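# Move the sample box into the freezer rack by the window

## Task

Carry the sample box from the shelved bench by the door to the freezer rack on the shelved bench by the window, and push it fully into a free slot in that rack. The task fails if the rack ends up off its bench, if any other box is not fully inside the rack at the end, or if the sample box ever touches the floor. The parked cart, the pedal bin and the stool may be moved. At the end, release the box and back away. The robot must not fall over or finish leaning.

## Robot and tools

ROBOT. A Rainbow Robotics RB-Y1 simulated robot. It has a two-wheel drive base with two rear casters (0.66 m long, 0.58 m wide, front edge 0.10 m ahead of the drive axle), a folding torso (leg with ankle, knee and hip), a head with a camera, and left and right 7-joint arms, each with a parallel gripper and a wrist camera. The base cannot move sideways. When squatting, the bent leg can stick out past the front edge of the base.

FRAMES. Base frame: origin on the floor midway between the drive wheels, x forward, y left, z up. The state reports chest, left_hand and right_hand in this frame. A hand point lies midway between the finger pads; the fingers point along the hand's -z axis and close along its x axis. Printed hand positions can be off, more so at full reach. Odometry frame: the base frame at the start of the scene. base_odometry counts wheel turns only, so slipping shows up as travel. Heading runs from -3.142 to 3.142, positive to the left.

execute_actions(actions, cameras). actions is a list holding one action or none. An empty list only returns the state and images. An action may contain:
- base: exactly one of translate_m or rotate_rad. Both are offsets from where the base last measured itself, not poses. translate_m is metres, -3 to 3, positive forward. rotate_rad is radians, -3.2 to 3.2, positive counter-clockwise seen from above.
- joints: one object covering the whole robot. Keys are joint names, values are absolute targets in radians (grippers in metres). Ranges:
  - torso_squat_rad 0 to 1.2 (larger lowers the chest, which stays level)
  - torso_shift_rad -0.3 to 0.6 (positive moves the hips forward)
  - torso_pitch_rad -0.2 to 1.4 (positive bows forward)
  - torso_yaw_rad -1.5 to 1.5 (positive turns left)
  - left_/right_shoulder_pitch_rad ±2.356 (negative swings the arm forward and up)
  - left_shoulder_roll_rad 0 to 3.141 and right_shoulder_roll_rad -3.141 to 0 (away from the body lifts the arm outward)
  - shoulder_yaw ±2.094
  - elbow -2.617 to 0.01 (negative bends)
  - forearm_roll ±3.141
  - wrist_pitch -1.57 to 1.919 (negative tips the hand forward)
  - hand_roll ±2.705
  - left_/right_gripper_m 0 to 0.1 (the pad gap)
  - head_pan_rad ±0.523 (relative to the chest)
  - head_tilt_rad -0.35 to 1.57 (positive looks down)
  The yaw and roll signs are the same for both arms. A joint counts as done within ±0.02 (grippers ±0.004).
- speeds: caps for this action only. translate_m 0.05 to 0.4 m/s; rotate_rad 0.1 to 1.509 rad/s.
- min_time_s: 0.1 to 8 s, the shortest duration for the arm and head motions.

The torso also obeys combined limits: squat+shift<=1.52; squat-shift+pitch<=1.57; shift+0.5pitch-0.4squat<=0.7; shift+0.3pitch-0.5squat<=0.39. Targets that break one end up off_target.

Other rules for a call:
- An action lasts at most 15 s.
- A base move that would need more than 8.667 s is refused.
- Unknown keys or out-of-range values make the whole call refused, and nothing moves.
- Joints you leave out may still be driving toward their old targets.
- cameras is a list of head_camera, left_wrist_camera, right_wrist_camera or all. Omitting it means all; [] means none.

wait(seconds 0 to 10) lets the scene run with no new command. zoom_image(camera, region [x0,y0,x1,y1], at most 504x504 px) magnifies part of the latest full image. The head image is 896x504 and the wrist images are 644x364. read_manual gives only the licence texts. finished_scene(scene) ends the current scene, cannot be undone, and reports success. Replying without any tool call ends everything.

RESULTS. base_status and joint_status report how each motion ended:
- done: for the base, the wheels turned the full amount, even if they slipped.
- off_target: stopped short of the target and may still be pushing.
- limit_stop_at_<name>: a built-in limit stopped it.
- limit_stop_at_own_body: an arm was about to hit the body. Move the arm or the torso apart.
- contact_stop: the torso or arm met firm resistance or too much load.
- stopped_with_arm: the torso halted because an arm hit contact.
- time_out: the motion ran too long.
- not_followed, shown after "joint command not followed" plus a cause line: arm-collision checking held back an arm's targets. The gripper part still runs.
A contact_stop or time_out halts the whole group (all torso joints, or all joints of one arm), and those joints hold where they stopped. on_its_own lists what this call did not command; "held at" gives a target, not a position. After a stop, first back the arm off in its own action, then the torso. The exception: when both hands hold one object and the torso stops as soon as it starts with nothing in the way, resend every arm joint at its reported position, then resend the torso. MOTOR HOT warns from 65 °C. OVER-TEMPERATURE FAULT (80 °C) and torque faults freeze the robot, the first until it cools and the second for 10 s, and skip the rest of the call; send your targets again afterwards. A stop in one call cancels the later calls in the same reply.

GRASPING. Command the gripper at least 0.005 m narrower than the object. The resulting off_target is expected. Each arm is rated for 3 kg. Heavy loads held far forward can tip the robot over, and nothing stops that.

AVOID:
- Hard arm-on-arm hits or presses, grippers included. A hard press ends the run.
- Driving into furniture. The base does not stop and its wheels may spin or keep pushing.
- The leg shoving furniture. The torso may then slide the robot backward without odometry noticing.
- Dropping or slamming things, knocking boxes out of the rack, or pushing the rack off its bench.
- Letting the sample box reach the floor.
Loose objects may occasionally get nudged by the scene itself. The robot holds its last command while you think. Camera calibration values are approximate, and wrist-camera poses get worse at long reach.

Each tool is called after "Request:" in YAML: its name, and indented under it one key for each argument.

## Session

Request:
execute_actions:
  actions: []

Scene clock: 0.00 s.
base_odometry: x=+0.000 y=+0.000 heading=+0.000 (m, m, rad; odometry frame)
base_status: not commanded
joint_positions: torso_squat_rad=+0.350 torso_shift_rad=+0.000 torso_pitch_rad=-0.001 torso_yaw_rad=+0.000 left_shoulder_pitch_rad=+0.005 left_shoulder_roll_rad=-0.001 left_shoulder_yaw_rad=-0.033 left_elbow_rad=-0.298 left_forearm_roll_rad=-0.031 left_wrist_pitch_rad=+0.011 left_hand_roll_rad=+0.020 left_gripper_m=+0.099 right_shoulder_pitch_rad=-0.021 right_shoulder_roll_rad=-0.026 right_shoulder_yaw_rad=+0.037 right_elbow_rad=-0.132 right_forearm_roll_rad=+0.013 right_wrist_pitch_rad=-0.039 right_hand_roll_rad=+0.022 right_gripper_m=+0.101 head_pan_rad=-0.001 head_tilt_rad=+0.400
joint_status: not commanded
chest: x=-0.2284 y=+0.0009 z=+1.2474 quat_wxyz=(+1.000, -0.001, -0.001, +0.000) (m; base frame)
left_hand: x=-0.0891 y=+0.2152 z=+0.5758 quat_wxyz=(+0.990, -0.002, -0.141, -0.021) (m; base frame)
right_hand: x=-0.1396 y=-0.2367 z=+0.5686 quat_wxyz=(+0.995, -0.014, -0.095, +0.040) (m; base frame)
pictures: head_camera, left_wrist_camera, right_wrist_camera
camera_calibration (this result's frames):
head_camera: T_world_to_cam=[[0.0292723, -0.999535, -0.00850541, 0.0178048], [-0.361644, -0.00265768, -0.932312, 1.3356], [0.931856, 0.0303668, -0.361554, 0.658778], [0, 0, 0, 1]] pos_world=[-0.131397, 0.00134109, 1.48353]
left_wrist_camera: T_world_to_cam=[[0.963083, -0.00627485, 0.26913, -0.0693825], [-0.188574, -0.729195, 0.657811, -0.211488], [0.192121, -0.684278, -0.703458, 0.654672], [0, 0, 0, 1]] pos_world=[-0.0988358, 0.293326, 0.618326]
right_wrist_camera: T_world_to_cam=[[-0.966392, -0.0926959, -0.239779, -0.018002], [-0.215983, 0.798617, 0.561749, -0.125545], [0.13942, 0.594658, -0.791798, 0.695437], [0, 0, 0, 1]] pos_world=[-0.14147, -0.314953, 0.616854]
Images, in order (width x height): head_camera 896x504, left_wrist_camera 644x364, right_wrist_camera 644x364.

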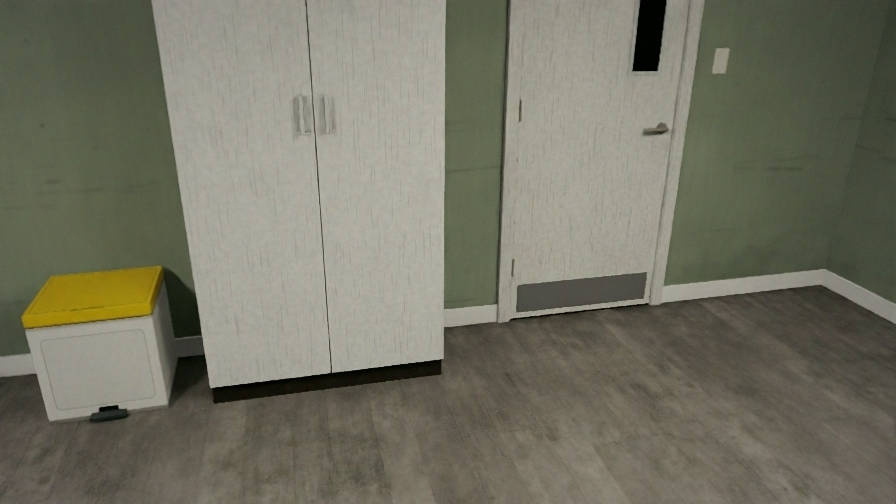

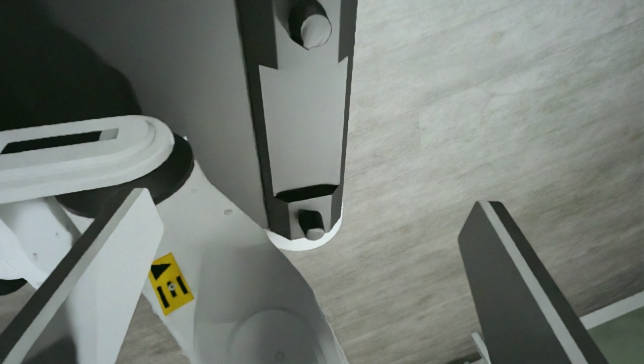

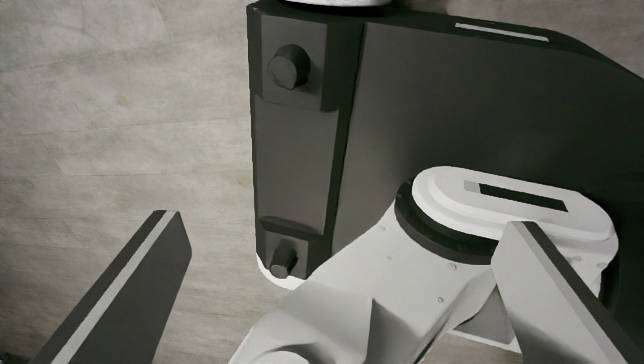

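Request:
execute_actions:
  actions:
    - {"joints": {"head_pan_rad": -0.523, "torso_yaw_rad": -0.5, "head_tilt_rad": 0.3}}
  cameras: ["head_camera"]

Scene clock: 4.40 s.
base_odometry: x=+0.000 y=+0.000 heading=+0.000 (m, m, rad; odometry frame)
base_status: not commanded
joint_positions: torso_squat_rad=+0.350 torso_shift_rad=+0.000 torso_pitch_rad=-0.001 torso_yaw_rad=-0.500 left_shoulder_pitch_rad=+0.005 left_shoulder_roll_rad=-0.001 left_shoulder_yaw_rad=-0.033 left_elbow_rad=-0.298 left_forearm_roll_rad=-0.031 left_wrist_pitch_rad=+0.011 left_hand_roll_rad=+0.020 left_gripper_m=+0.099 right_shoulder_pitch_rad=-0.020 right_shoulder_roll_rad=-0.026 right_shoulder_yaw_rad=+0.037 right_elbow_rad=-0.132 right_forearm_roll_rad=+0.013 right_wrist_pitch_rad=-0.039 right_hand_roll_rad=+0.022 right_gripper_m=+0.101 head_pan_rad=-0.523 head_tilt_rad=+0.300
joint_status: all done
chest: x=-0.2284 y=+0.0009 z=+1.2474 quat_wxyz=(+0.969, +0.000, -0.001, -0.247) (m; base frame)
left_hand: x=-0.0030 y=+0.1226 z=+0.5760 quat_wxyz=(+0.954, -0.037, -0.137, -0.265) (m; base frame)
right_hand: x=-0.2638 y=-0.2499 z=+0.5684 quat_wxyz=(+0.974, -0.036, -0.089, -0.207) (m; base frame)
pictures: head_camera
camera_calibration (this result's frames):
head_camera: T_world_to_cam=[[-0.83696, -0.547219, -0.00705595, -0.171861], [-0.140033, 0.226606, -0.963868, 1.42883], [0.529045, -0.80573, -0.266289, 0.431538], [0, 0, 0, 1]] pos_world=[-0.172061, -0.0701227, 1.4909]
Images, in order (width x height): head_camera 896x504.

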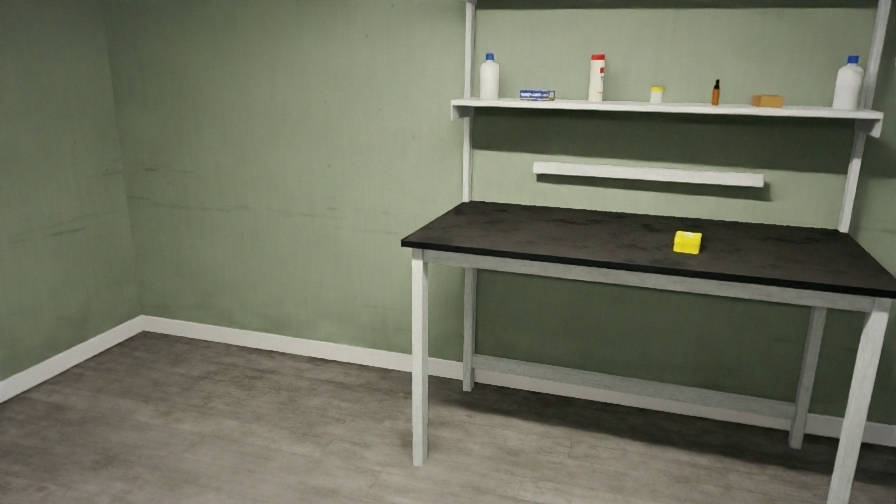

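Request:
zoom_image:
  camera: "head_camera"
  region: [640, 210, 740, 280]

Request:
zoom_image:
  camera: "head_camera"
  region: [392, 190, 896, 504]

Region (640, 210, 740, 280) of head_camera's 896x504 image, scaled by 5.040, with more detail than that image has; it fills the top 353 rows of this view, and the rest is white.

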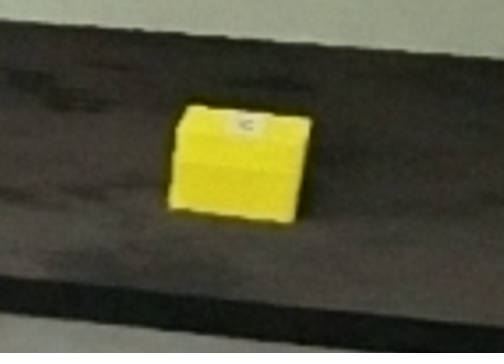

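Region (392, 190, 896, 504) of head_camera's 896x504 image, scaled by 1.000; it fills the top 314 rows of this view, and the rest is white.

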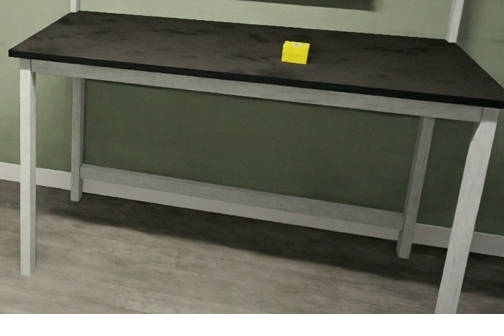

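Request:
execute_actions:
  actions:
    - {"base": {"rotate_rad": -1.348}, "joints": {"torso_yaw_rad": -0.9, "head_pan_rad": -0.523, "head_tilt_rad": 0.25, "right_shoulder_roll_rad": -0.2, "left_shoulder_roll_rad": 0.2, "right_forearm_roll_rad": 0.866, "right_wrist_pitch_rad": 0.8, "right_hand_roll_rad": 1.571}}

Scene clock: 45.07 s.
base_odometry: x=+0.000 y=+0.000 heading=-1.347 (m, m, rad; odometry frame)
base_status: done
joint_positions: torso_squat_rad=+0.350 torso_shift_rad=+0.000 torso_pitch_rad=-0.001 torso_yaw_rad=-0.900 left_shoulder_pitch_rad=+0.005 left_shoulder_roll_rad=+0.200 left_shoulder_yaw_rad=-0.033 left_elbow_rad=-0.298 left_forearm_roll_rad=-0.031 left_wrist_pitch_rad=+0.011 left_hand_roll_rad=+0.020 left_gripper_m=+0.099 right_shoulder_pitch_rad=-0.021 right_shoulder_roll_rad=-0.200 right_shoulder_yaw_rad=+0.037 right_elbow_rad=-0.132 right_forearm_roll_rad=+0.866 right_wrist_pitch_rad=+0.800 right_hand_roll_rad=+1.571 right_gripper_m=+0.101 head_pan_rad=-0.523 head_tilt_rad=+0.250
joint_status: all done
chest: x=-0.2284 y=+0.0009 z=+1.2474 quat_wxyz=(+0.900, +0.000, -0.001, -0.435) (m; base frame)
left_hand: x=+0.1442 y=+0.1188 z=+0.5903 quat_wxyz=(+0.872, +0.028, -0.167, -0.460) (m; base frame)
right_hand: x=-0.6280 y=-0.2773 z=+0.6588 quat_wxyz=(+0.665, +0.211, +0.373, +0.612) (m; base frame)
pictures: head_camera, left_wrist_camera, right_wrist_camera
camera_calibration (this result's frames):
head_camera: T_world_to_cam=[[-0.983938, -0.178403, -0.00616661, -0.20723], [-0.0329832, 0.215644, -0.975915, 1.46983], [0.175436, -0.960036, -0.218065, 0.280828], [0, 0, 0, 1]] pos_world=[-0.204689, -0.0843253, 1.49439]
left_wrist_camera: T_world_to_cam=[[0.551394, -0.791854, 0.262548, -0.142016], [-0.780351, -0.378283, 0.497951, -0.109326], [-0.294987, -0.479446, -0.826507, 0.672596], [0, 0, 0, 1]] pos_world=[0.191402, 0.168662, 0.647631]
right_wrist_camera: T_world_to_cam=[[-0.0059237, -0.980267, 0.197587, -0.403259], [-0.0615657, 0.197573, 0.978353, -0.593439], [-0.998085, -0.00636913, -0.0615212, -0.503013], [0, 0, 0, 1]] pos_world=[-0.540975, -0.281258, 0.629325]
Images, in order (width x height): head_camera 896x504, left_wrist_camera 644x364, right_wrist_camera 644x364.

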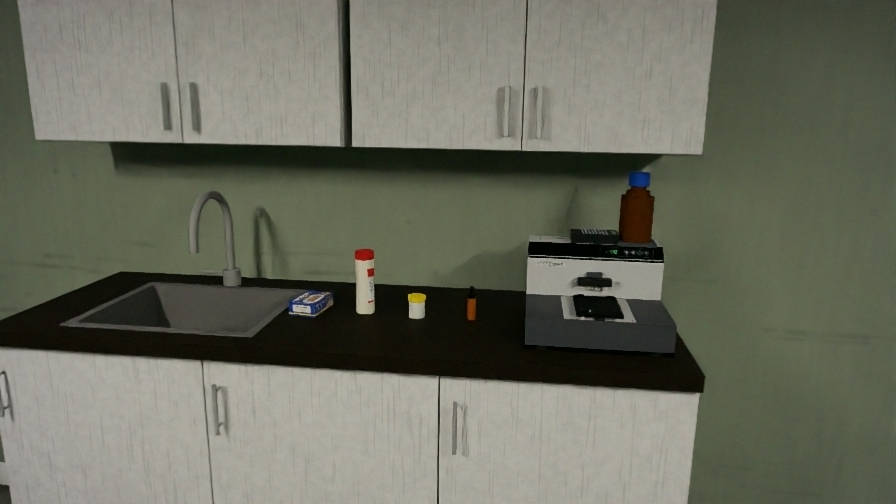

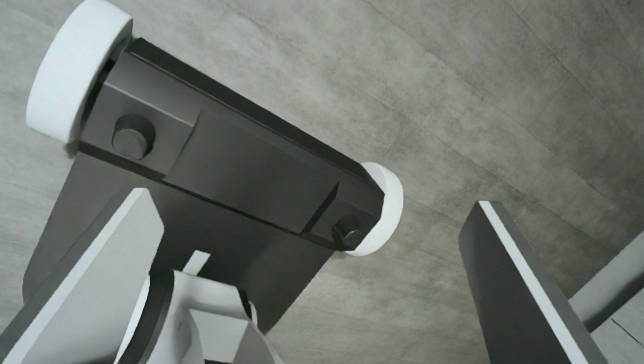

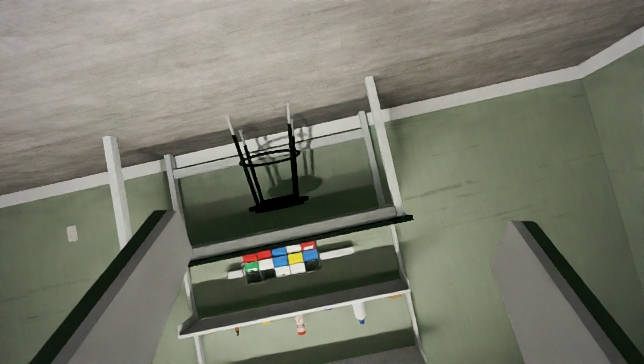

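The rack bench is visible behind me (upside-down in the right wrist image). Let me zoom.

Request:
zoom_image:
  camera: "right_wrist_camera"
  region: [220, 220, 360, 300]

Request:
zoom_image:
  camera: "right_wrist_camera"
  region: [80, 60, 440, 360]

Region (220, 220, 360, 300) of right_wrist_camera's 644x364 image, scaled by 3.600, with more detail than that image has; it fills the top 288 rows of this view, and the rest is white.

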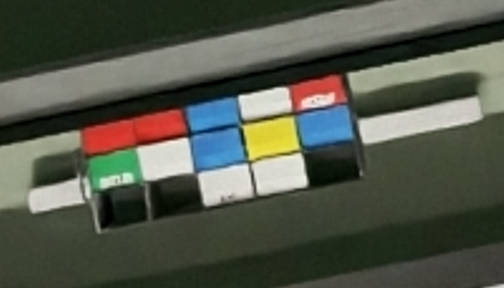

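Region (80, 60, 440, 360) of right_wrist_camera's 644x364 image, scaled by 1.400, with more detail than that image has.

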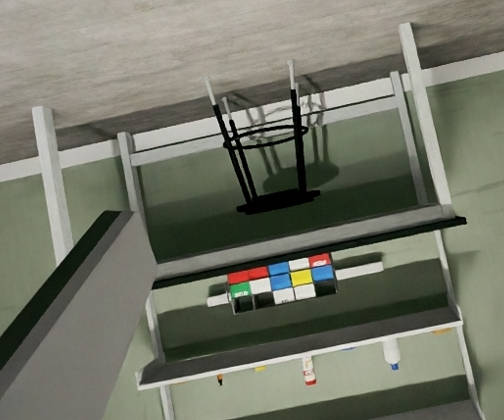

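Request:
execute_actions:
  actions:
    - {"base": {"translate_m": 1.6}, "joints": {"torso_yaw_rad": 0.0, "torso_pitch_rad": 0.3, "torso_squat_rad": 0.0, "head_pan_rad": -0.2, "head_tilt_rad": 0.45, "right_shoulder_pitch_rad": -1.23, "right_shoulder_roll_rad": -0.228, "right_shoulder_yaw_rad": -0.328, "right_elbow_rad": -0.976, "right_forearm_roll_rad": 0.0, "right_wrist_pitch_rad": 1.886, "right_hand_roll_rad": -1.51, "right_gripper_m": 0.1, "left_shoulder_pitch_rad": -0.3, "left_shoulder_roll_rad": 0.1}, "min_time_s": 3}

Scene clock: 75.93 s.
base_odometry: x=+0.354 y=-1.560 heading=-1.348 (m, m, rad; odometry frame)
base_status: done
joint_positions: torso_squat_rad=+0.000 torso_shift_rad=+0.000 torso_pitch_rad=+0.300 torso_yaw_rad=+0.000 left_shoulder_pitch_rad=-0.300 left_shoulder_roll_rad=+0.100 left_shoulder_yaw_rad=-0.033 left_elbow_rad=-0.298 left_forearm_roll_rad=-0.031 left_wrist_pitch_rad=+0.011 left_hand_roll_rad=+0.020 left_gripper_m=+0.099 right_shoulder_pitch_rad=-1.230 right_shoulder_roll_rad=-0.228 right_shoulder_yaw_rad=-0.328 right_elbow_rad=-0.976 right_forearm_roll_rad=+0.000 right_wrist_pitch_rad=+1.886 right_hand_roll_rad=-1.510 right_gripper_m=+0.100 head_pan_rad=-0.200 head_tilt_rad=+0.450
joint_status: all done
chest: x=-0.1365 y=+0.0010 z=+1.2761 quat_wxyz=(+0.989, -0.001, +0.150, +0.000) (m; base frame)
left_hand: x=+0.0211 y=+0.2654 z=+0.6012 quat_wxyz=(+0.987, +0.033, -0.135, -0.078) (m; base frame)
right_hand: x=+0.3770 y=-0.2192 z=+1.0270 quat_wxyz=(+0.729, -0.001, +0.000, -0.685) (m; base frame)
pictures: head_camera, left_wrist_camera, right_wrist_camera
camera_calibration (this result's frames):
head_camera: T_world_to_cam=[[-0.164885, -0.985482, 0.040484, -0.0689543], [-0.653089, 0.0783288, -0.753219, 1.12415], [0.739112, -0.150635, -0.656523, 0.943691], [0, 0, 0, 1]] pos_world=[0.0253067, -0.013854, 1.46908]
left_wrist_camera: T_world_to_cam=[[0.958702, -0.127763, 0.254101, -0.140719], [-0.259301, -0.759697, 0.596342, -0.124301], [0.116849, -0.637603, -0.761452, 0.709773], [0, 0, 0, 1]] pos_world=[0.01974, 0.340143, 0.650341]
right_wrist_camera: T_world_to_cam=[[-0.0702831, 0.996043, -0.0543999, 0.303143], [0.789449, 0.0888763, 0.607348, -0.866872], [0.60978, -0.000259635, -0.792571, 0.669089], [0, 0, 0, 1]] pos_world=[0.29766, -0.224725, 1.07328]
Images, in order (width x height): head_camera 896x504, left_wrist_camera 644x364, right_wrist_camera 644x364.

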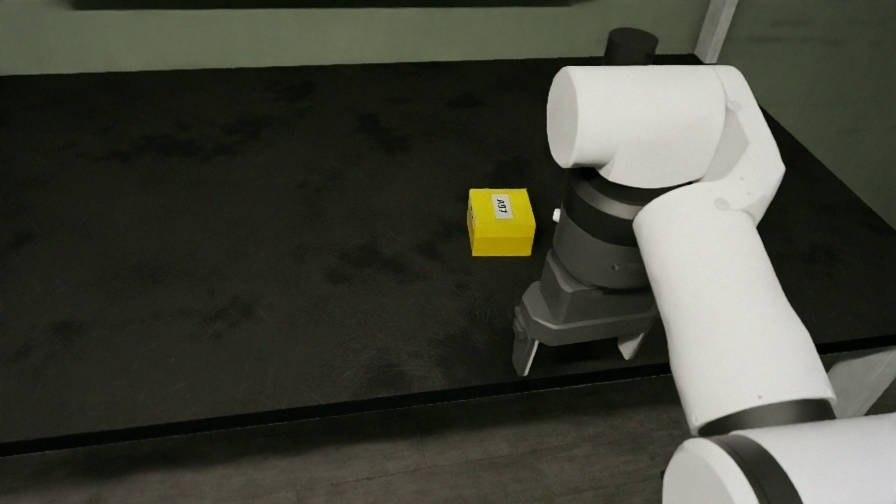

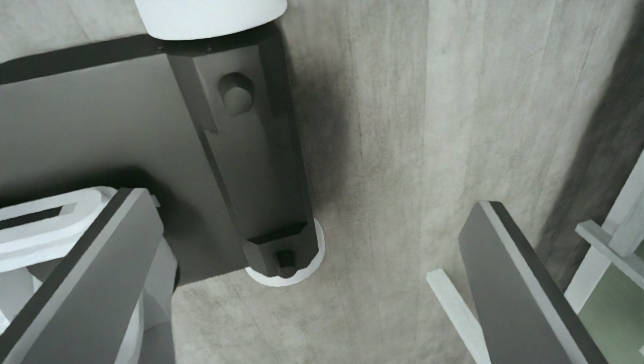

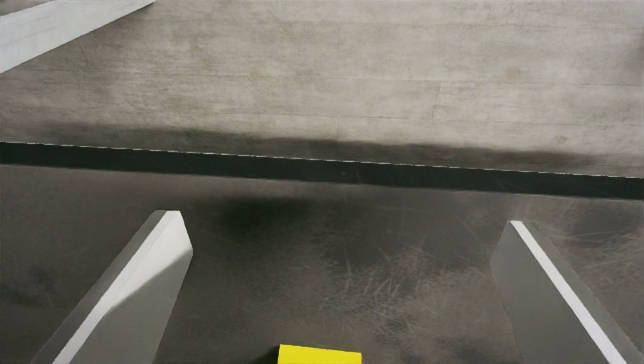

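Request:
zoom_image:
  camera: "head_camera"
  region: [450, 170, 560, 270]

Region (450, 170, 560, 270) of head_camera's 896x504 image, scaled by 4.582, with more detail than that image has; it fills the top 458 rows of this view, and the rest is white.

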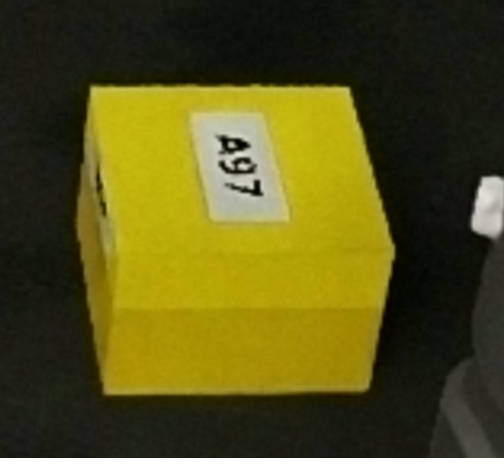

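Request:
execute_actions:
  actions:
    - {"base": {"translate_m": 0.18}, "joints": {"right_hand_roll_rad": -1.61, "head_pan_rad": -0.3, "head_tilt_rad": 0.6}}
  cameras: ["head_camera", "right_wrist_camera"]

Scene clock: 97.60 s.
base_odometry: x=+0.393 y=-1.736 heading=-1.349 (m, m, rad; odometry frame)
base_status: done
joint_positions: torso_squat_rad=+0.000 torso_shift_rad=+0.000 torso_pitch_rad=+0.300 torso_yaw_rad=+0.000 left_shoulder_pitch_rad=-0.300 left_shoulder_roll_rad=+0.100 left_shoulder_yaw_rad=-0.033 left_elbow_rad=-0.298 left_forearm_roll_rad=-0.031 left_wrist_pitch_rad=+0.011 left_hand_roll_rad=+0.020 left_gripper_m=+0.099 right_shoulder_pitch_rad=-1.230 right_shoulder_roll_rad=-0.228 right_shoulder_yaw_rad=-0.328 right_elbow_rad=-0.976 right_forearm_roll_rad=+0.000 right_wrist_pitch_rad=+1.886 right_hand_roll_rad=-1.610 right_gripper_m=+0.100 head_pan_rad=-0.300 head_tilt_rad=+0.600
joint_status: all done
chest: x=-0.1364 y=+0.0010 z=+1.2761 quat_wxyz=(+0.989, -0.001, +0.150, +0.000) (m; base frame)
left_hand: x=+0.0211 y=+0.2653 z=+0.6012 quat_wxyz=(+0.987, +0.033, -0.135, -0.078) (m; base frame)
right_hand: x=+0.3770 y=-0.2192 z=+1.0269 quat_wxyz=(+0.693, -0.001, +0.000, -0.721) (m; base frame)
pictures: head_camera, right_wrist_camera
camera_calibration (this result's frames):
head_camera: T_world_to_cam=[[-0.261165, -0.963053, 0.065742, -0.111276], [-0.742858, 0.157027, -0.650772, 0.969408], [0.616405, -0.218796, -0.756421, 1.08271], [0, 0, 0, 1]] pos_world=[0.0236836, -0.0224961, 1.45716]
right_wrist_camera: T_world_to_cam=[[0.0295564, 0.998079, -0.0544481, 0.266021], [0.794354, 0.00961088, 0.607379, -0.886116], [0.606736, -0.061203, -0.792544, 0.656779], [0, 0, 0, 1]] pos_world=[0.297536, -0.216797, 1.07322]
Images, in order (width x height): head_camera 896x504, right_wrist_camera 644x364.

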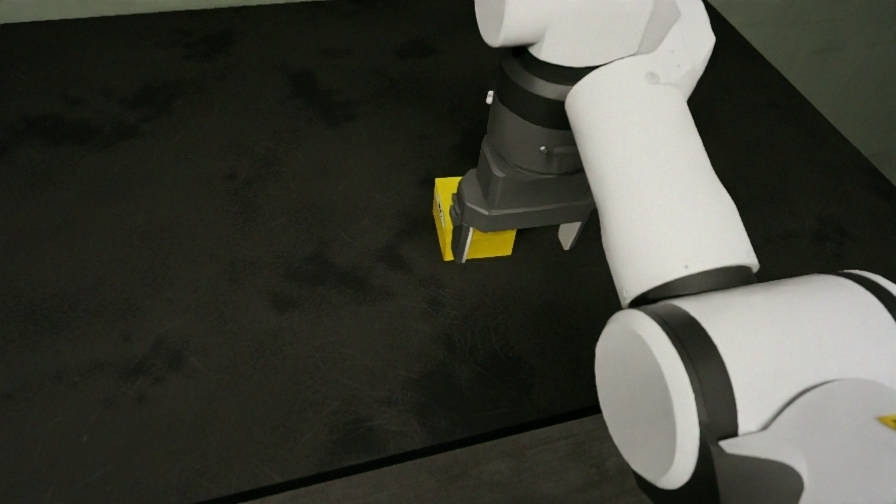

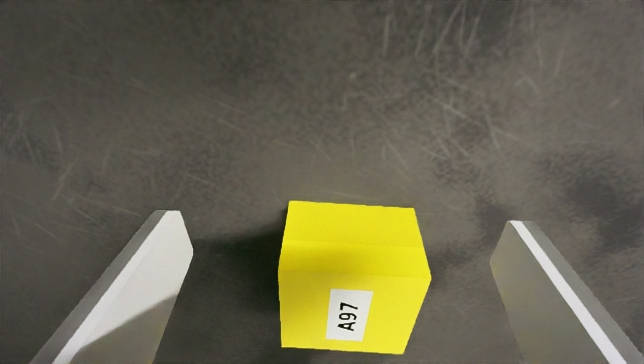

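Request:
zoom_image:
  camera: "right_wrist_camera"
  region: [140, 180, 540, 364]

Request:
zoom_image:
  camera: "right_wrist_camera"
  region: [265, 190, 445, 364]

Region (140, 180, 540, 364) of right_wrist_camera's 644x364 image, scaled by 1.260, with more detail than that image has; it fills the top 232 rows of this view, and the rest is white.

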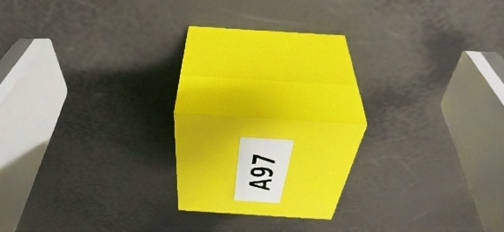

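Region (265, 190, 445, 364) of right_wrist_camera's 644x364 image, scaled by 2.800, with more detail than that image has; it fills the top 487 rows of this view, and the rest is white.

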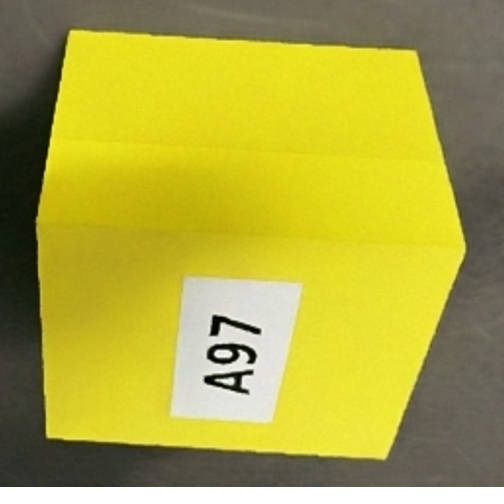

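Request:
execute_actions:
  actions:
    - {"base": {"translate_m": 0.075}, "joints": {"right_hand_roll_rad": -1.648, "torso_yaw_rad": 0.008, "torso_squat_rad": 0.25}, "speeds": {"translate_m": 0.15}}
  cameras: ["head_camera", "right_wrist_camera"]

Scene clock: 128.80 s.
base_odometry: x=+0.410 y=-1.809 heading=-1.350 (m, m, rad; odometry frame)
base_status: done
joint_positions: torso_squat_rad=+0.250 torso_shift_rad=+0.000 torso_pitch_rad=+0.300 torso_yaw_rad=+0.008 left_shoulder_pitch_rad=-0.300 left_shoulder_roll_rad=+0.100 left_shoulder_yaw_rad=-0.033 left_elbow_rad=-0.298 left_forearm_roll_rad=-0.031 left_wrist_pitch_rad=+0.011 left_hand_roll_rad=+0.020 left_gripper_m=+0.099 right_shoulder_pitch_rad=-1.230 right_shoulder_roll_rad=-0.228 right_shoulder_yaw_rad=-0.328 right_elbow_rad=-0.976 right_forearm_roll_rad=+0.000 right_wrist_pitch_rad=+1.886 right_hand_roll_rad=-1.648 right_gripper_m=+0.100 head_pan_rad=-0.300 head_tilt_rad=+0.600
joint_status: all done
chest: x=-0.1366 y=+0.0009 z=+1.2543 quat_wxyz=(+0.989, +0.000, +0.149, +0.004) (m; base frame)
left_hand: x=+0.0191 y=+0.2681 z=+0.5801 quat_wxyz=(+0.987, +0.034, -0.135, -0.074) (m; base frame)
right_hand: x=+0.3786 y=-0.2147 z=+1.0048 quat_wxyz=(+0.682, +0.000, +0.000, -0.731) (m; base frame)
pictures: head_camera, right_wrist_camera
camera_calibration (this result's frames):
head_camera: T_world_to_cam=[[-0.253895, -0.96515, 0.063432, -0.106001], [-0.743899, 0.152936, -0.650557, 0.954776], [0.618184, -0.21236, -0.756804, 1.06705], [0, 0, 0, 1]] pos_world=[0.023713, -0.0217283, 1.43541]
right_wrist_camera: T_world_to_cam=[[0.0599577, 0.996839, -0.052123, 0.246224], [0.794128, -0.0159979, 0.60754, -0.879543], [0.604785, -0.077819, -0.792577, 0.63574], [0, 0, 0, 1]] pos_world=[0.29922, -0.210043, 1.05106]
Images, in order (width x height): head_camera 896x504, right_wrist_camera 644x364.

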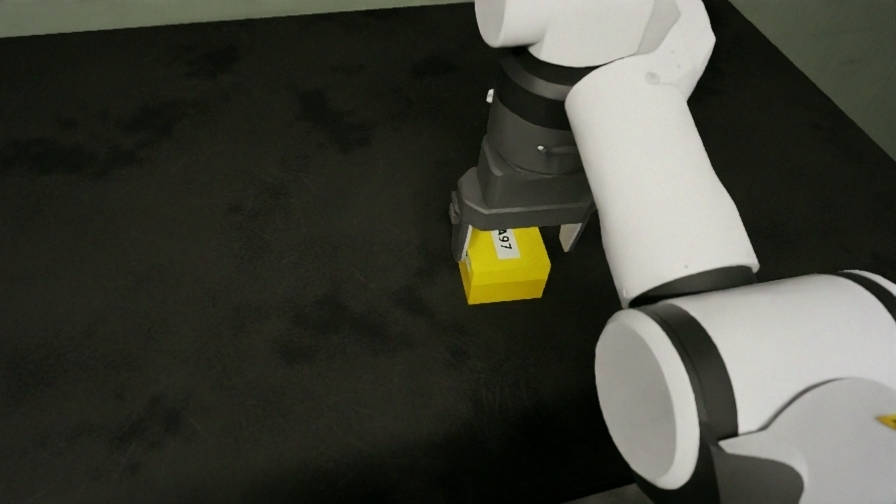

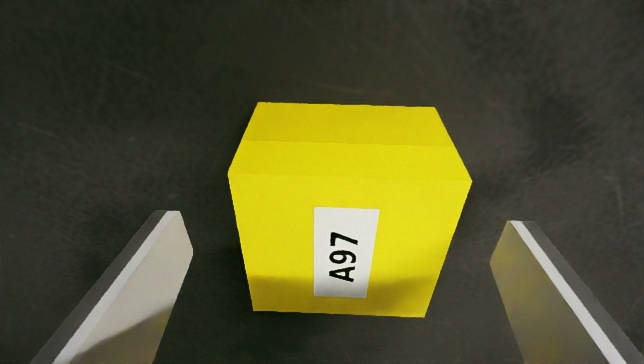

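Request:
execute_actions:
  actions:
    - {"joints": {"torso_yaw_rad": 0.015, "torso_squat_rad": 0.439}}
  cameras: ["head_camera", "right_wrist_camera"]

Scene clock: 139.60 s.
base_odometry: x=+0.410 y=-1.809 heading=-1.350 (m, m, rad; odometry frame)
base_status: not commanded
joint_positions: torso_squat_rad=+0.439 torso_shift_rad=+0.000 torso_pitch_rad=+0.300 torso_yaw_rad=+0.015 left_shoulder_pitch_rad=-0.300 left_shoulder_roll_rad=+0.100 left_shoulder_yaw_rad=-0.033 left_elbow_rad=-0.298 left_forearm_roll_rad=-0.031 left_wrist_pitch_rad=+0.011 left_hand_roll_rad=+0.020 left_gripper_m=+0.099 right_shoulder_pitch_rad=-1.230 right_shoulder_roll_rad=-0.228 right_shoulder_yaw_rad=-0.328 right_elbow_rad=-0.976 right_forearm_roll_rad=+0.000 right_wrist_pitch_rad=+1.886 right_hand_roll_rad=-1.648 right_gripper_m=+0.100 head_pan_rad=-0.300 head_tilt_rad=+0.600
joint_status: all done
chest: x=-0.1366 y=+0.0009 z=+1.2097 quat_wxyz=(+0.989, +0.000, +0.149, +0.007) (m; base frame)
left_hand: x=+0.0173 y=+0.2705 z=+0.5360 quat_wxyz=(+0.988, +0.036, -0.135, -0.071) (m; base frame)
right_hand: x=+0.3800 y=-0.2108 z=+0.9597 quat_wxyz=(+0.685, +0.001, +0.001, -0.729) (m; base frame)
pictures: head_camera, right_wrist_camera
camera_calibration (this result's frames):
head_camera: T_world_to_cam=[[-0.247437, -0.966955, 0.0614312, -0.0999062], [-0.744908, 0.149306, -0.650246, 0.925238], [0.619587, -0.206656, -0.757236, 1.03399], [0, 0, 0, 1]] pos_world=[0.023847, -0.0210678, 1.39075]
right_wrist_camera: T_world_to_cam=[[0.0532925, 0.997323, -0.0500596, 0.240529], [0.794217, -0.0119458, 0.607517, -0.852393], [0.605292, -0.0721343, -0.792728, 0.600634], [0, 0, 0, 1]] pos_world=[0.300607, -0.206741, 1.00602]
Images, in order (width x height): head_camera 896x504, right_wrist_camera 644x364.

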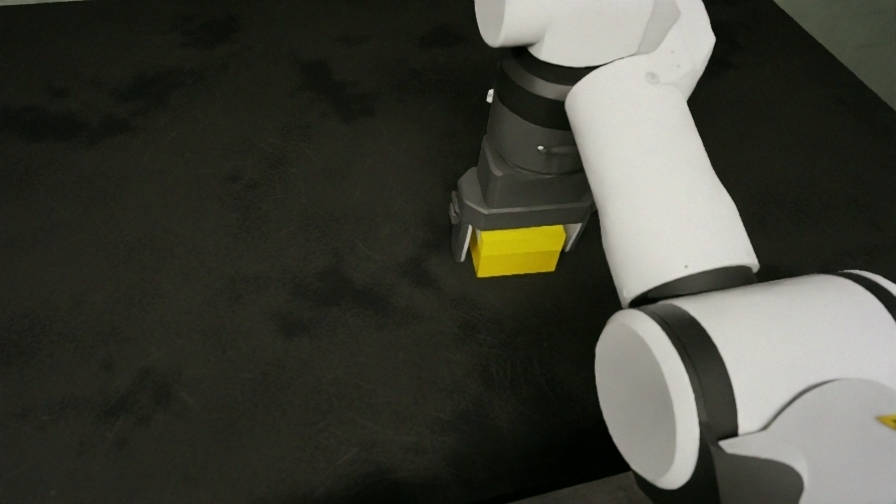

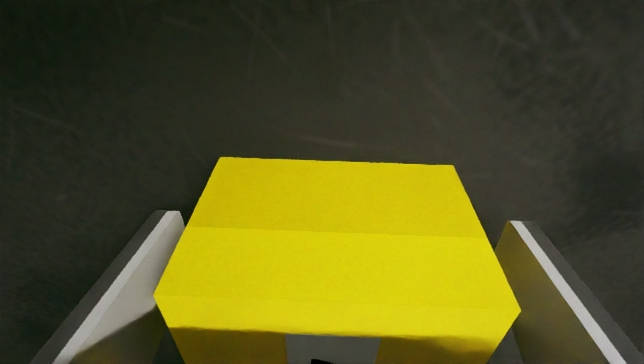

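Well-centred. Close the gripper.

Request:
execute_actions:
  actions:
    - {"joints": {"right_gripper_m": 0.055}}
  cameras: ["right_wrist_camera"]

Scene clock: 142.30 s.
base_odometry: x=+0.410 y=-1.809 heading=-1.350 (m, m, rad; odometry frame)
base_status: not commanded
joint_positions: torso_squat_rad=+0.439 torso_shift_rad=+0.000 torso_pitch_rad=+0.300 torso_yaw_rad=+0.015 left_shoulder_pitch_rad=-0.300 left_shoulder_roll_rad=+0.100 left_shoulder_yaw_rad=-0.033 left_elbow_rad=-0.298 left_forearm_roll_rad=-0.031 left_wrist_pitch_rad=+0.011 left_hand_roll_rad=+0.020 left_gripper_m=+0.099 right_shoulder_pitch_rad=-1.230 right_shoulder_roll_rad=-0.228 right_shoulder_yaw_rad=-0.328 right_elbow_rad=-0.976 right_forearm_roll_rad=+0.000 right_wrist_pitch_rad=+1.886 right_hand_roll_rad=-1.648 right_gripper_m=+0.077 head_pan_rad=-0.300 head_tilt_rad=+0.600
joint_status: right_gripper_m off_target (ended at +0.077, target +0.055)
chest: x=-0.1366 y=+0.0009 z=+1.2097 quat_wxyz=(+0.989, +0.000, +0.149, +0.007) (m; base frame)
left_hand: x=+0.0173 y=+0.2705 z=+0.5360 quat_wxyz=(+0.988, +0.036, -0.135, -0.071) (m; base frame)
right_hand: x=+0.3800 y=-0.2108 z=+0.9597 quat_wxyz=(+0.685, +0.001, +0.001, -0.729) (m; base frame)
pictures: right_wrist_camera
camera_calibration (this result's frames):
right_wrist_camera: T_world_to_cam=[[0.0532926, 0.997323, -0.0500591, 0.240527], [0.794217, -0.0119461, 0.607517, -0.852393], [0.605293, -0.0721339, -0.792728, 0.600634], [0, 0, 0, 1]] pos_world=[0.300608, -0.20674, 1.00602]
Images, in order (width x height): right_wrist_camera 644x364.

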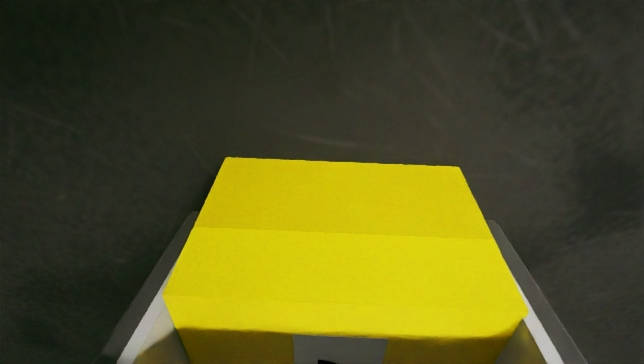

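Request:
execute_actions:
  actions:
    - {"base": {"translate_m": -2.8}, "joints": {"torso_squat_rad": 0.1, "torso_yaw_rad": 0.0, "right_gripper_m": 0.055, "right_shoulder_pitch_rad": -0.948, "right_shoulder_roll_rad": -0.14, "right_shoulder_yaw_rad": -0.282, "right_elbow_rad": -1.228, "right_wrist_pitch_rad": 1.847, "right_hand_roll_rad": -1.516, "left_shoulder_roll_rad": 0.25, "left_wrist_pitch_rad": 1.17, "left_hand_roll_rad": -1.571, "head_pan_rad": 0.0, "head_tilt_rad": 0.2}, "min_time_s": 7}

Scene clock: 175.67 s.
base_odometry: x=-0.201 y=+0.923 heading=-1.352 (m, m, rad; odometry frame)
base_status: done
joint_positions: torso_squat_rad=+0.100 torso_shift_rad=+0.000 torso_pitch_rad=+0.300 torso_yaw_rad=+0.000 left_shoulder_pitch_rad=-0.300 left_shoulder_roll_rad=+0.250 left_shoulder_yaw_rad=-0.033 left_elbow_rad=-0.298 left_forearm_roll_rad=-0.031 left_wrist_pitch_rad=+1.170 left_hand_roll_rad=-1.571 left_gripper_m=+0.099 right_shoulder_pitch_rad=-0.948 right_shoulder_roll_rad=-0.140 right_shoulder_yaw_rad=-0.282 right_elbow_rad=-1.228 right_forearm_roll_rad=+0.000 right_wrist_pitch_rad=+1.847 right_hand_roll_rad=-1.516 right_gripper_m=+0.077 head_pan_rad=+0.000 head_tilt_rad=+0.200
joint_status: right_gripper_m off_target (ended at +0.077, target +0.055); the others done
chest: x=-0.1365 y=+0.0009 z=+1.2726 quat_wxyz=(+0.989, -0.001, +0.150, +0.000) (m; base frame)
left_hand: x=-0.2066 y=+0.3970 z=+0.6930 quat_wxyz=(+0.616, -0.198, +0.401, -0.649) (m; base frame)
right_hand: x=+0.3268 y=-0.2197 z=+0.9513 quat_wxyz=(+0.726, -0.001, +0.000, -0.688) (m; base frame)
pictures: head_camera, left_wrist_camera, right_wrist_camera
camera_calibration (this result's frames):
head_camera: T_world_to_cam=[[0.0294214, -0.9995, -0.011548, 0.0179597], [-0.454231, -0.00307771, -0.890879, 1.33342], [0.890398, 0.0314563, -0.454094, 0.654722], [0, 0, 0, 1]] pos_world=[0.022188, 0.00145942, 1.48543]
left_wrist_camera: T_world_to_cam=[[-0.149954, -0.951143, -0.26989, 0.53201], [0.0311295, -0.277383, 0.960255, -0.521742], [-0.988203, 0.135593, 0.0712035, -0.222058], [0, 0, 0, 1]] pos_world=[-0.12342, 0.391404, 0.660401]
right_wrist_camera: T_world_to_cam=[[-0.0627212, 0.996594, -0.0535465, 0.292833], [0.790733, 0.0823573, 0.606595, -0.782396], [0.608939, -0.00429464, -0.793205, 0.639731], [0, 0, 0, 1]] pos_world=[0.247477, -0.224652, 0.997716]
Images, in order (width x height): head_camera 896x504, left_wrist_camera 644x364, right_wrist_camera 644x364.

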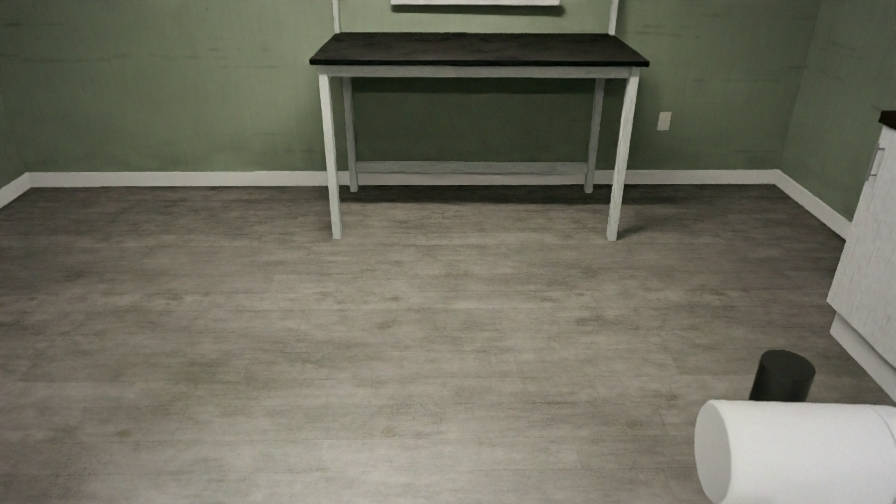

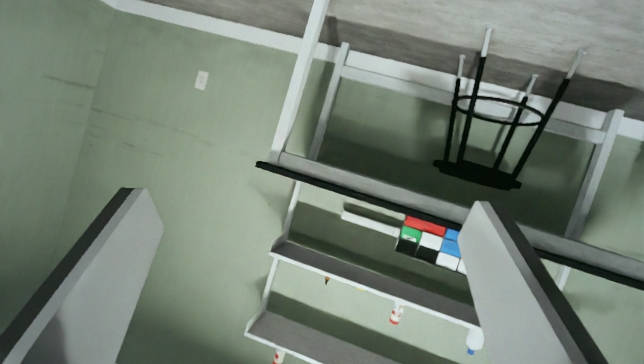

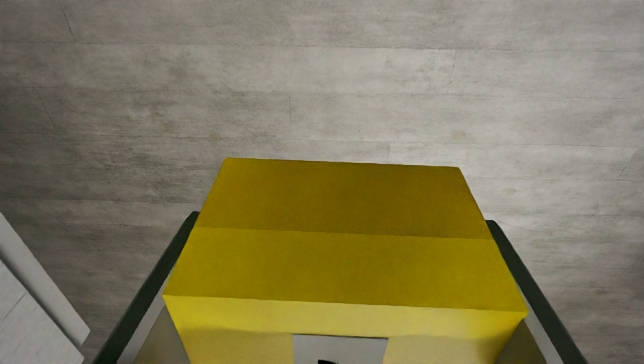

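Request:
zoom_image:
  camera: "left_wrist_camera"
  region: [380, 190, 500, 290]

Region (380, 190, 500, 290) of left_wrist_camera's 644x364 image, scaled by 4.200, with more detail than that image has.

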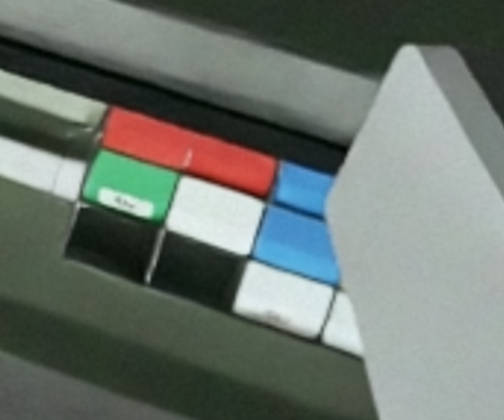

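Request:
execute_actions:
  actions:
    - {"base": {"rotate_rad": -3.108}, "joints": {"right_gripper_m": 0.055, "left_shoulder_pitch_rad": -0.25, "left_shoulder_roll_rad": 0.016, "left_shoulder_yaw_rad": -0.393, "left_elbow_rad": -1.0, "left_forearm_roll_rad": 0.0, "left_wrist_pitch_rad": -0.64, "left_hand_roll_rad": 0.0, "head_pan_rad": 0.0, "head_tilt_rad": 0.15}, "min_time_s": 3}

Scene clock: 192.67 s.
base_odometry: x=-0.201 y=+0.924 heading=+1.825 (m, m, rad; odometry frame)
base_status: done
joint_positions: torso_squat_rad=+0.100 torso_shift_rad=+0.000 torso_pitch_rad=+0.300 torso_yaw_rad=+0.000 left_shoulder_pitch_rad=-0.250 left_shoulder_roll_rad=+0.016 left_shoulder_yaw_rad=-0.393 left_elbow_rad=-1.000 left_forearm_roll_rad=+0.000 left_wrist_pitch_rad=-0.640 left_hand_roll_rad=+0.000 left_gripper_m=+0.099 right_shoulder_pitch_rad=-0.948 right_shoulder_roll_rad=-0.140 right_shoulder_yaw_rad=-0.282 right_elbow_rad=-1.228 right_forearm_roll_rad=+0.000 right_wrist_pitch_rad=+1.847 right_hand_roll_rad=-1.516 right_gripper_m=+0.077 head_pan_rad=+0.000 head_tilt_rad=+0.150
joint_status: right_gripper_m off_target (ended at +0.077, target +0.055); the others done
chest: x=-0.1365 y=+0.0009 z=+1.2726 quat_wxyz=(+0.989, -0.001, +0.150, +0.000) (m; base frame)
left_hand: x=+0.2674 y=+0.0119 z=+0.8981 quat_wxyz=(+0.686, -0.176, -0.688, -0.158) (m; base frame)
right_hand: x=+0.3268 y=-0.2197 z=+0.9513 quat_wxyz=(+0.726, -0.001, +0.000, -0.688) (m; base frame)
pictures: head_camera, left_wrist_camera, right_wrist_camera
camera_calibration (this result's frames):
head_camera: T_world_to_cam=[[0.0300029, -0.999499, -0.0100926, 0.0158449], [-0.409129, -0.00306739, -0.912472, 1.36742], [0.911983, 0.0315059, -0.409016, 0.590269], [0, 0, 0, 1]] pos_world=[0.0206593, 0.00143439, 1.48932]
left_wrist_camera: T_world_to_cam=[[0.0280314, 0.0518228, 0.998263, -0.906225], [-0.938668, -0.341989, 0.0441116, 0.242603], [0.343681, -0.938274, 0.039058, -0.0305224], [0, 0, 0, 1]] pos_world=[0.263617, 0.101292, 0.895141]
right_wrist_camera: T_world_to_cam=[[-0.0627433, 0.996594, -0.0535092, 0.292802], [0.790701, 0.0823523, 0.606638, -0.782424], [0.608979, -0.0042473, -0.793175, 0.639712], [0, 0, 0, 1]] pos_world=[0.247464, -0.224654, 0.997719]
Images, in order (width x height): head_camera 896x504, left_wrist_camera 644x364, right_wrist_camera 644x364.

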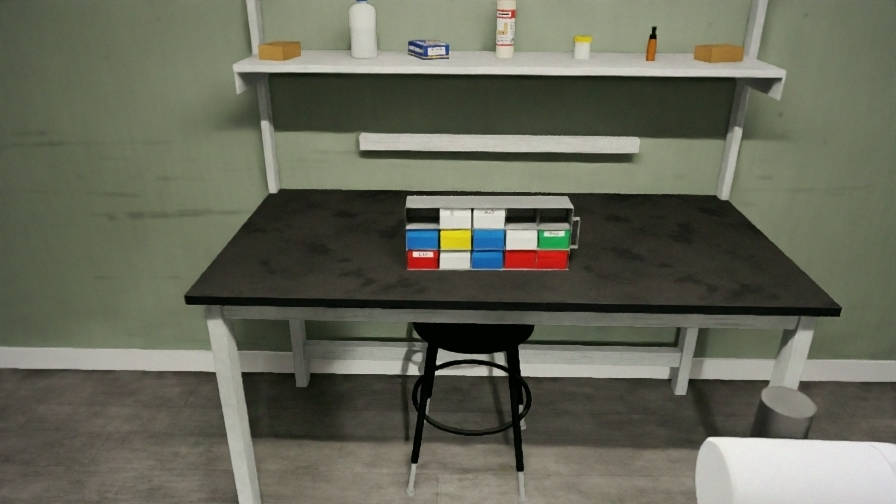

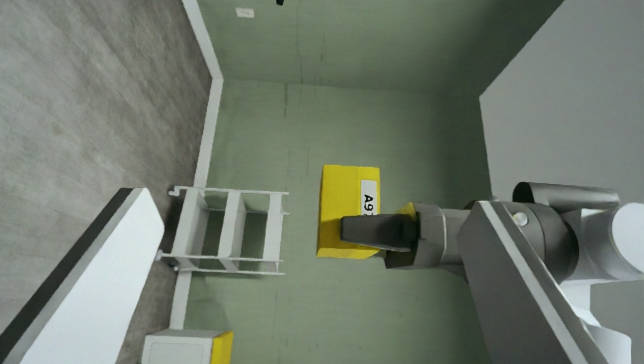

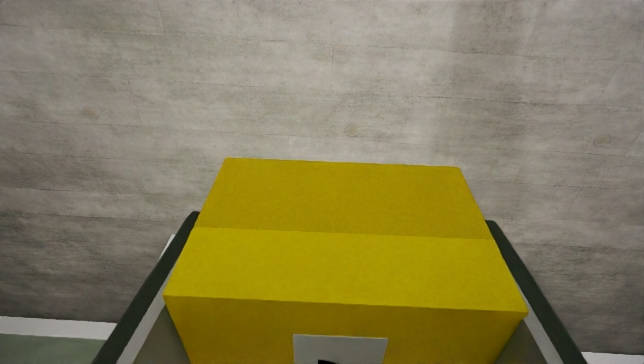

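Request:
zoom_image:
  camera: "head_camera"
  region: [395, 185, 595, 280]

Request:
zoom_image:
  camera: "head_camera"
  region: [395, 190, 495, 275]

Request:
zoom_image:
  camera: "head_camera"
  region: [490, 190, 590, 275]

Region (395, 185, 595, 280) of head_camera's 896x504 image, scaled by 2.520, with more detail than that image has; it fills the top 239 rows of this view, and the rest is white.

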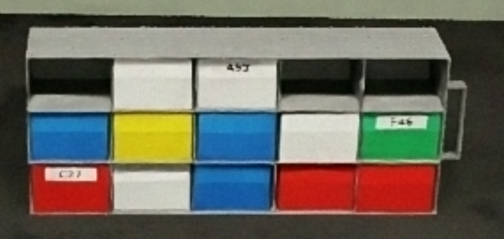

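Region (395, 190, 495, 275) of head_camera's 896x504 image, scaled by 5.040, with more detail than that image has; it fills the top 428 rows of this view, and the rest is white.

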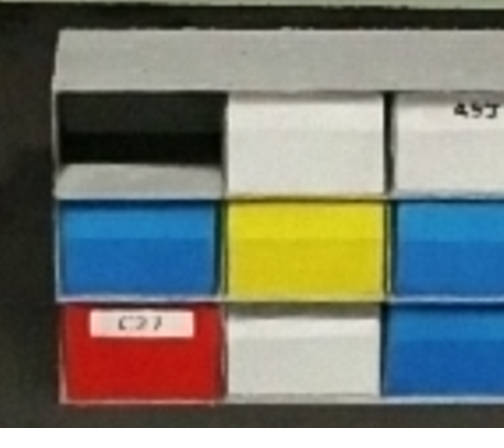

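Region (490, 190, 590, 275) of head_camera's 896x504 image, scaled by 5.040, with more detail than that image has; it fills the top 428 rows of this view, and the rest is white.

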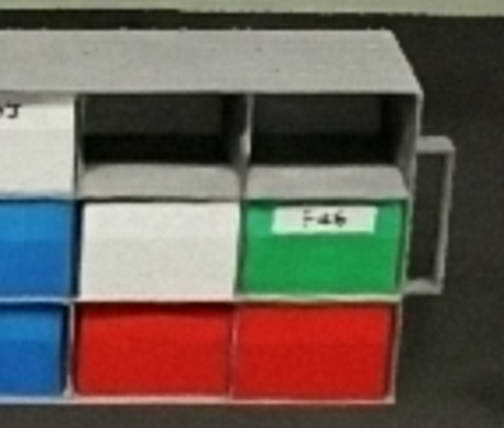

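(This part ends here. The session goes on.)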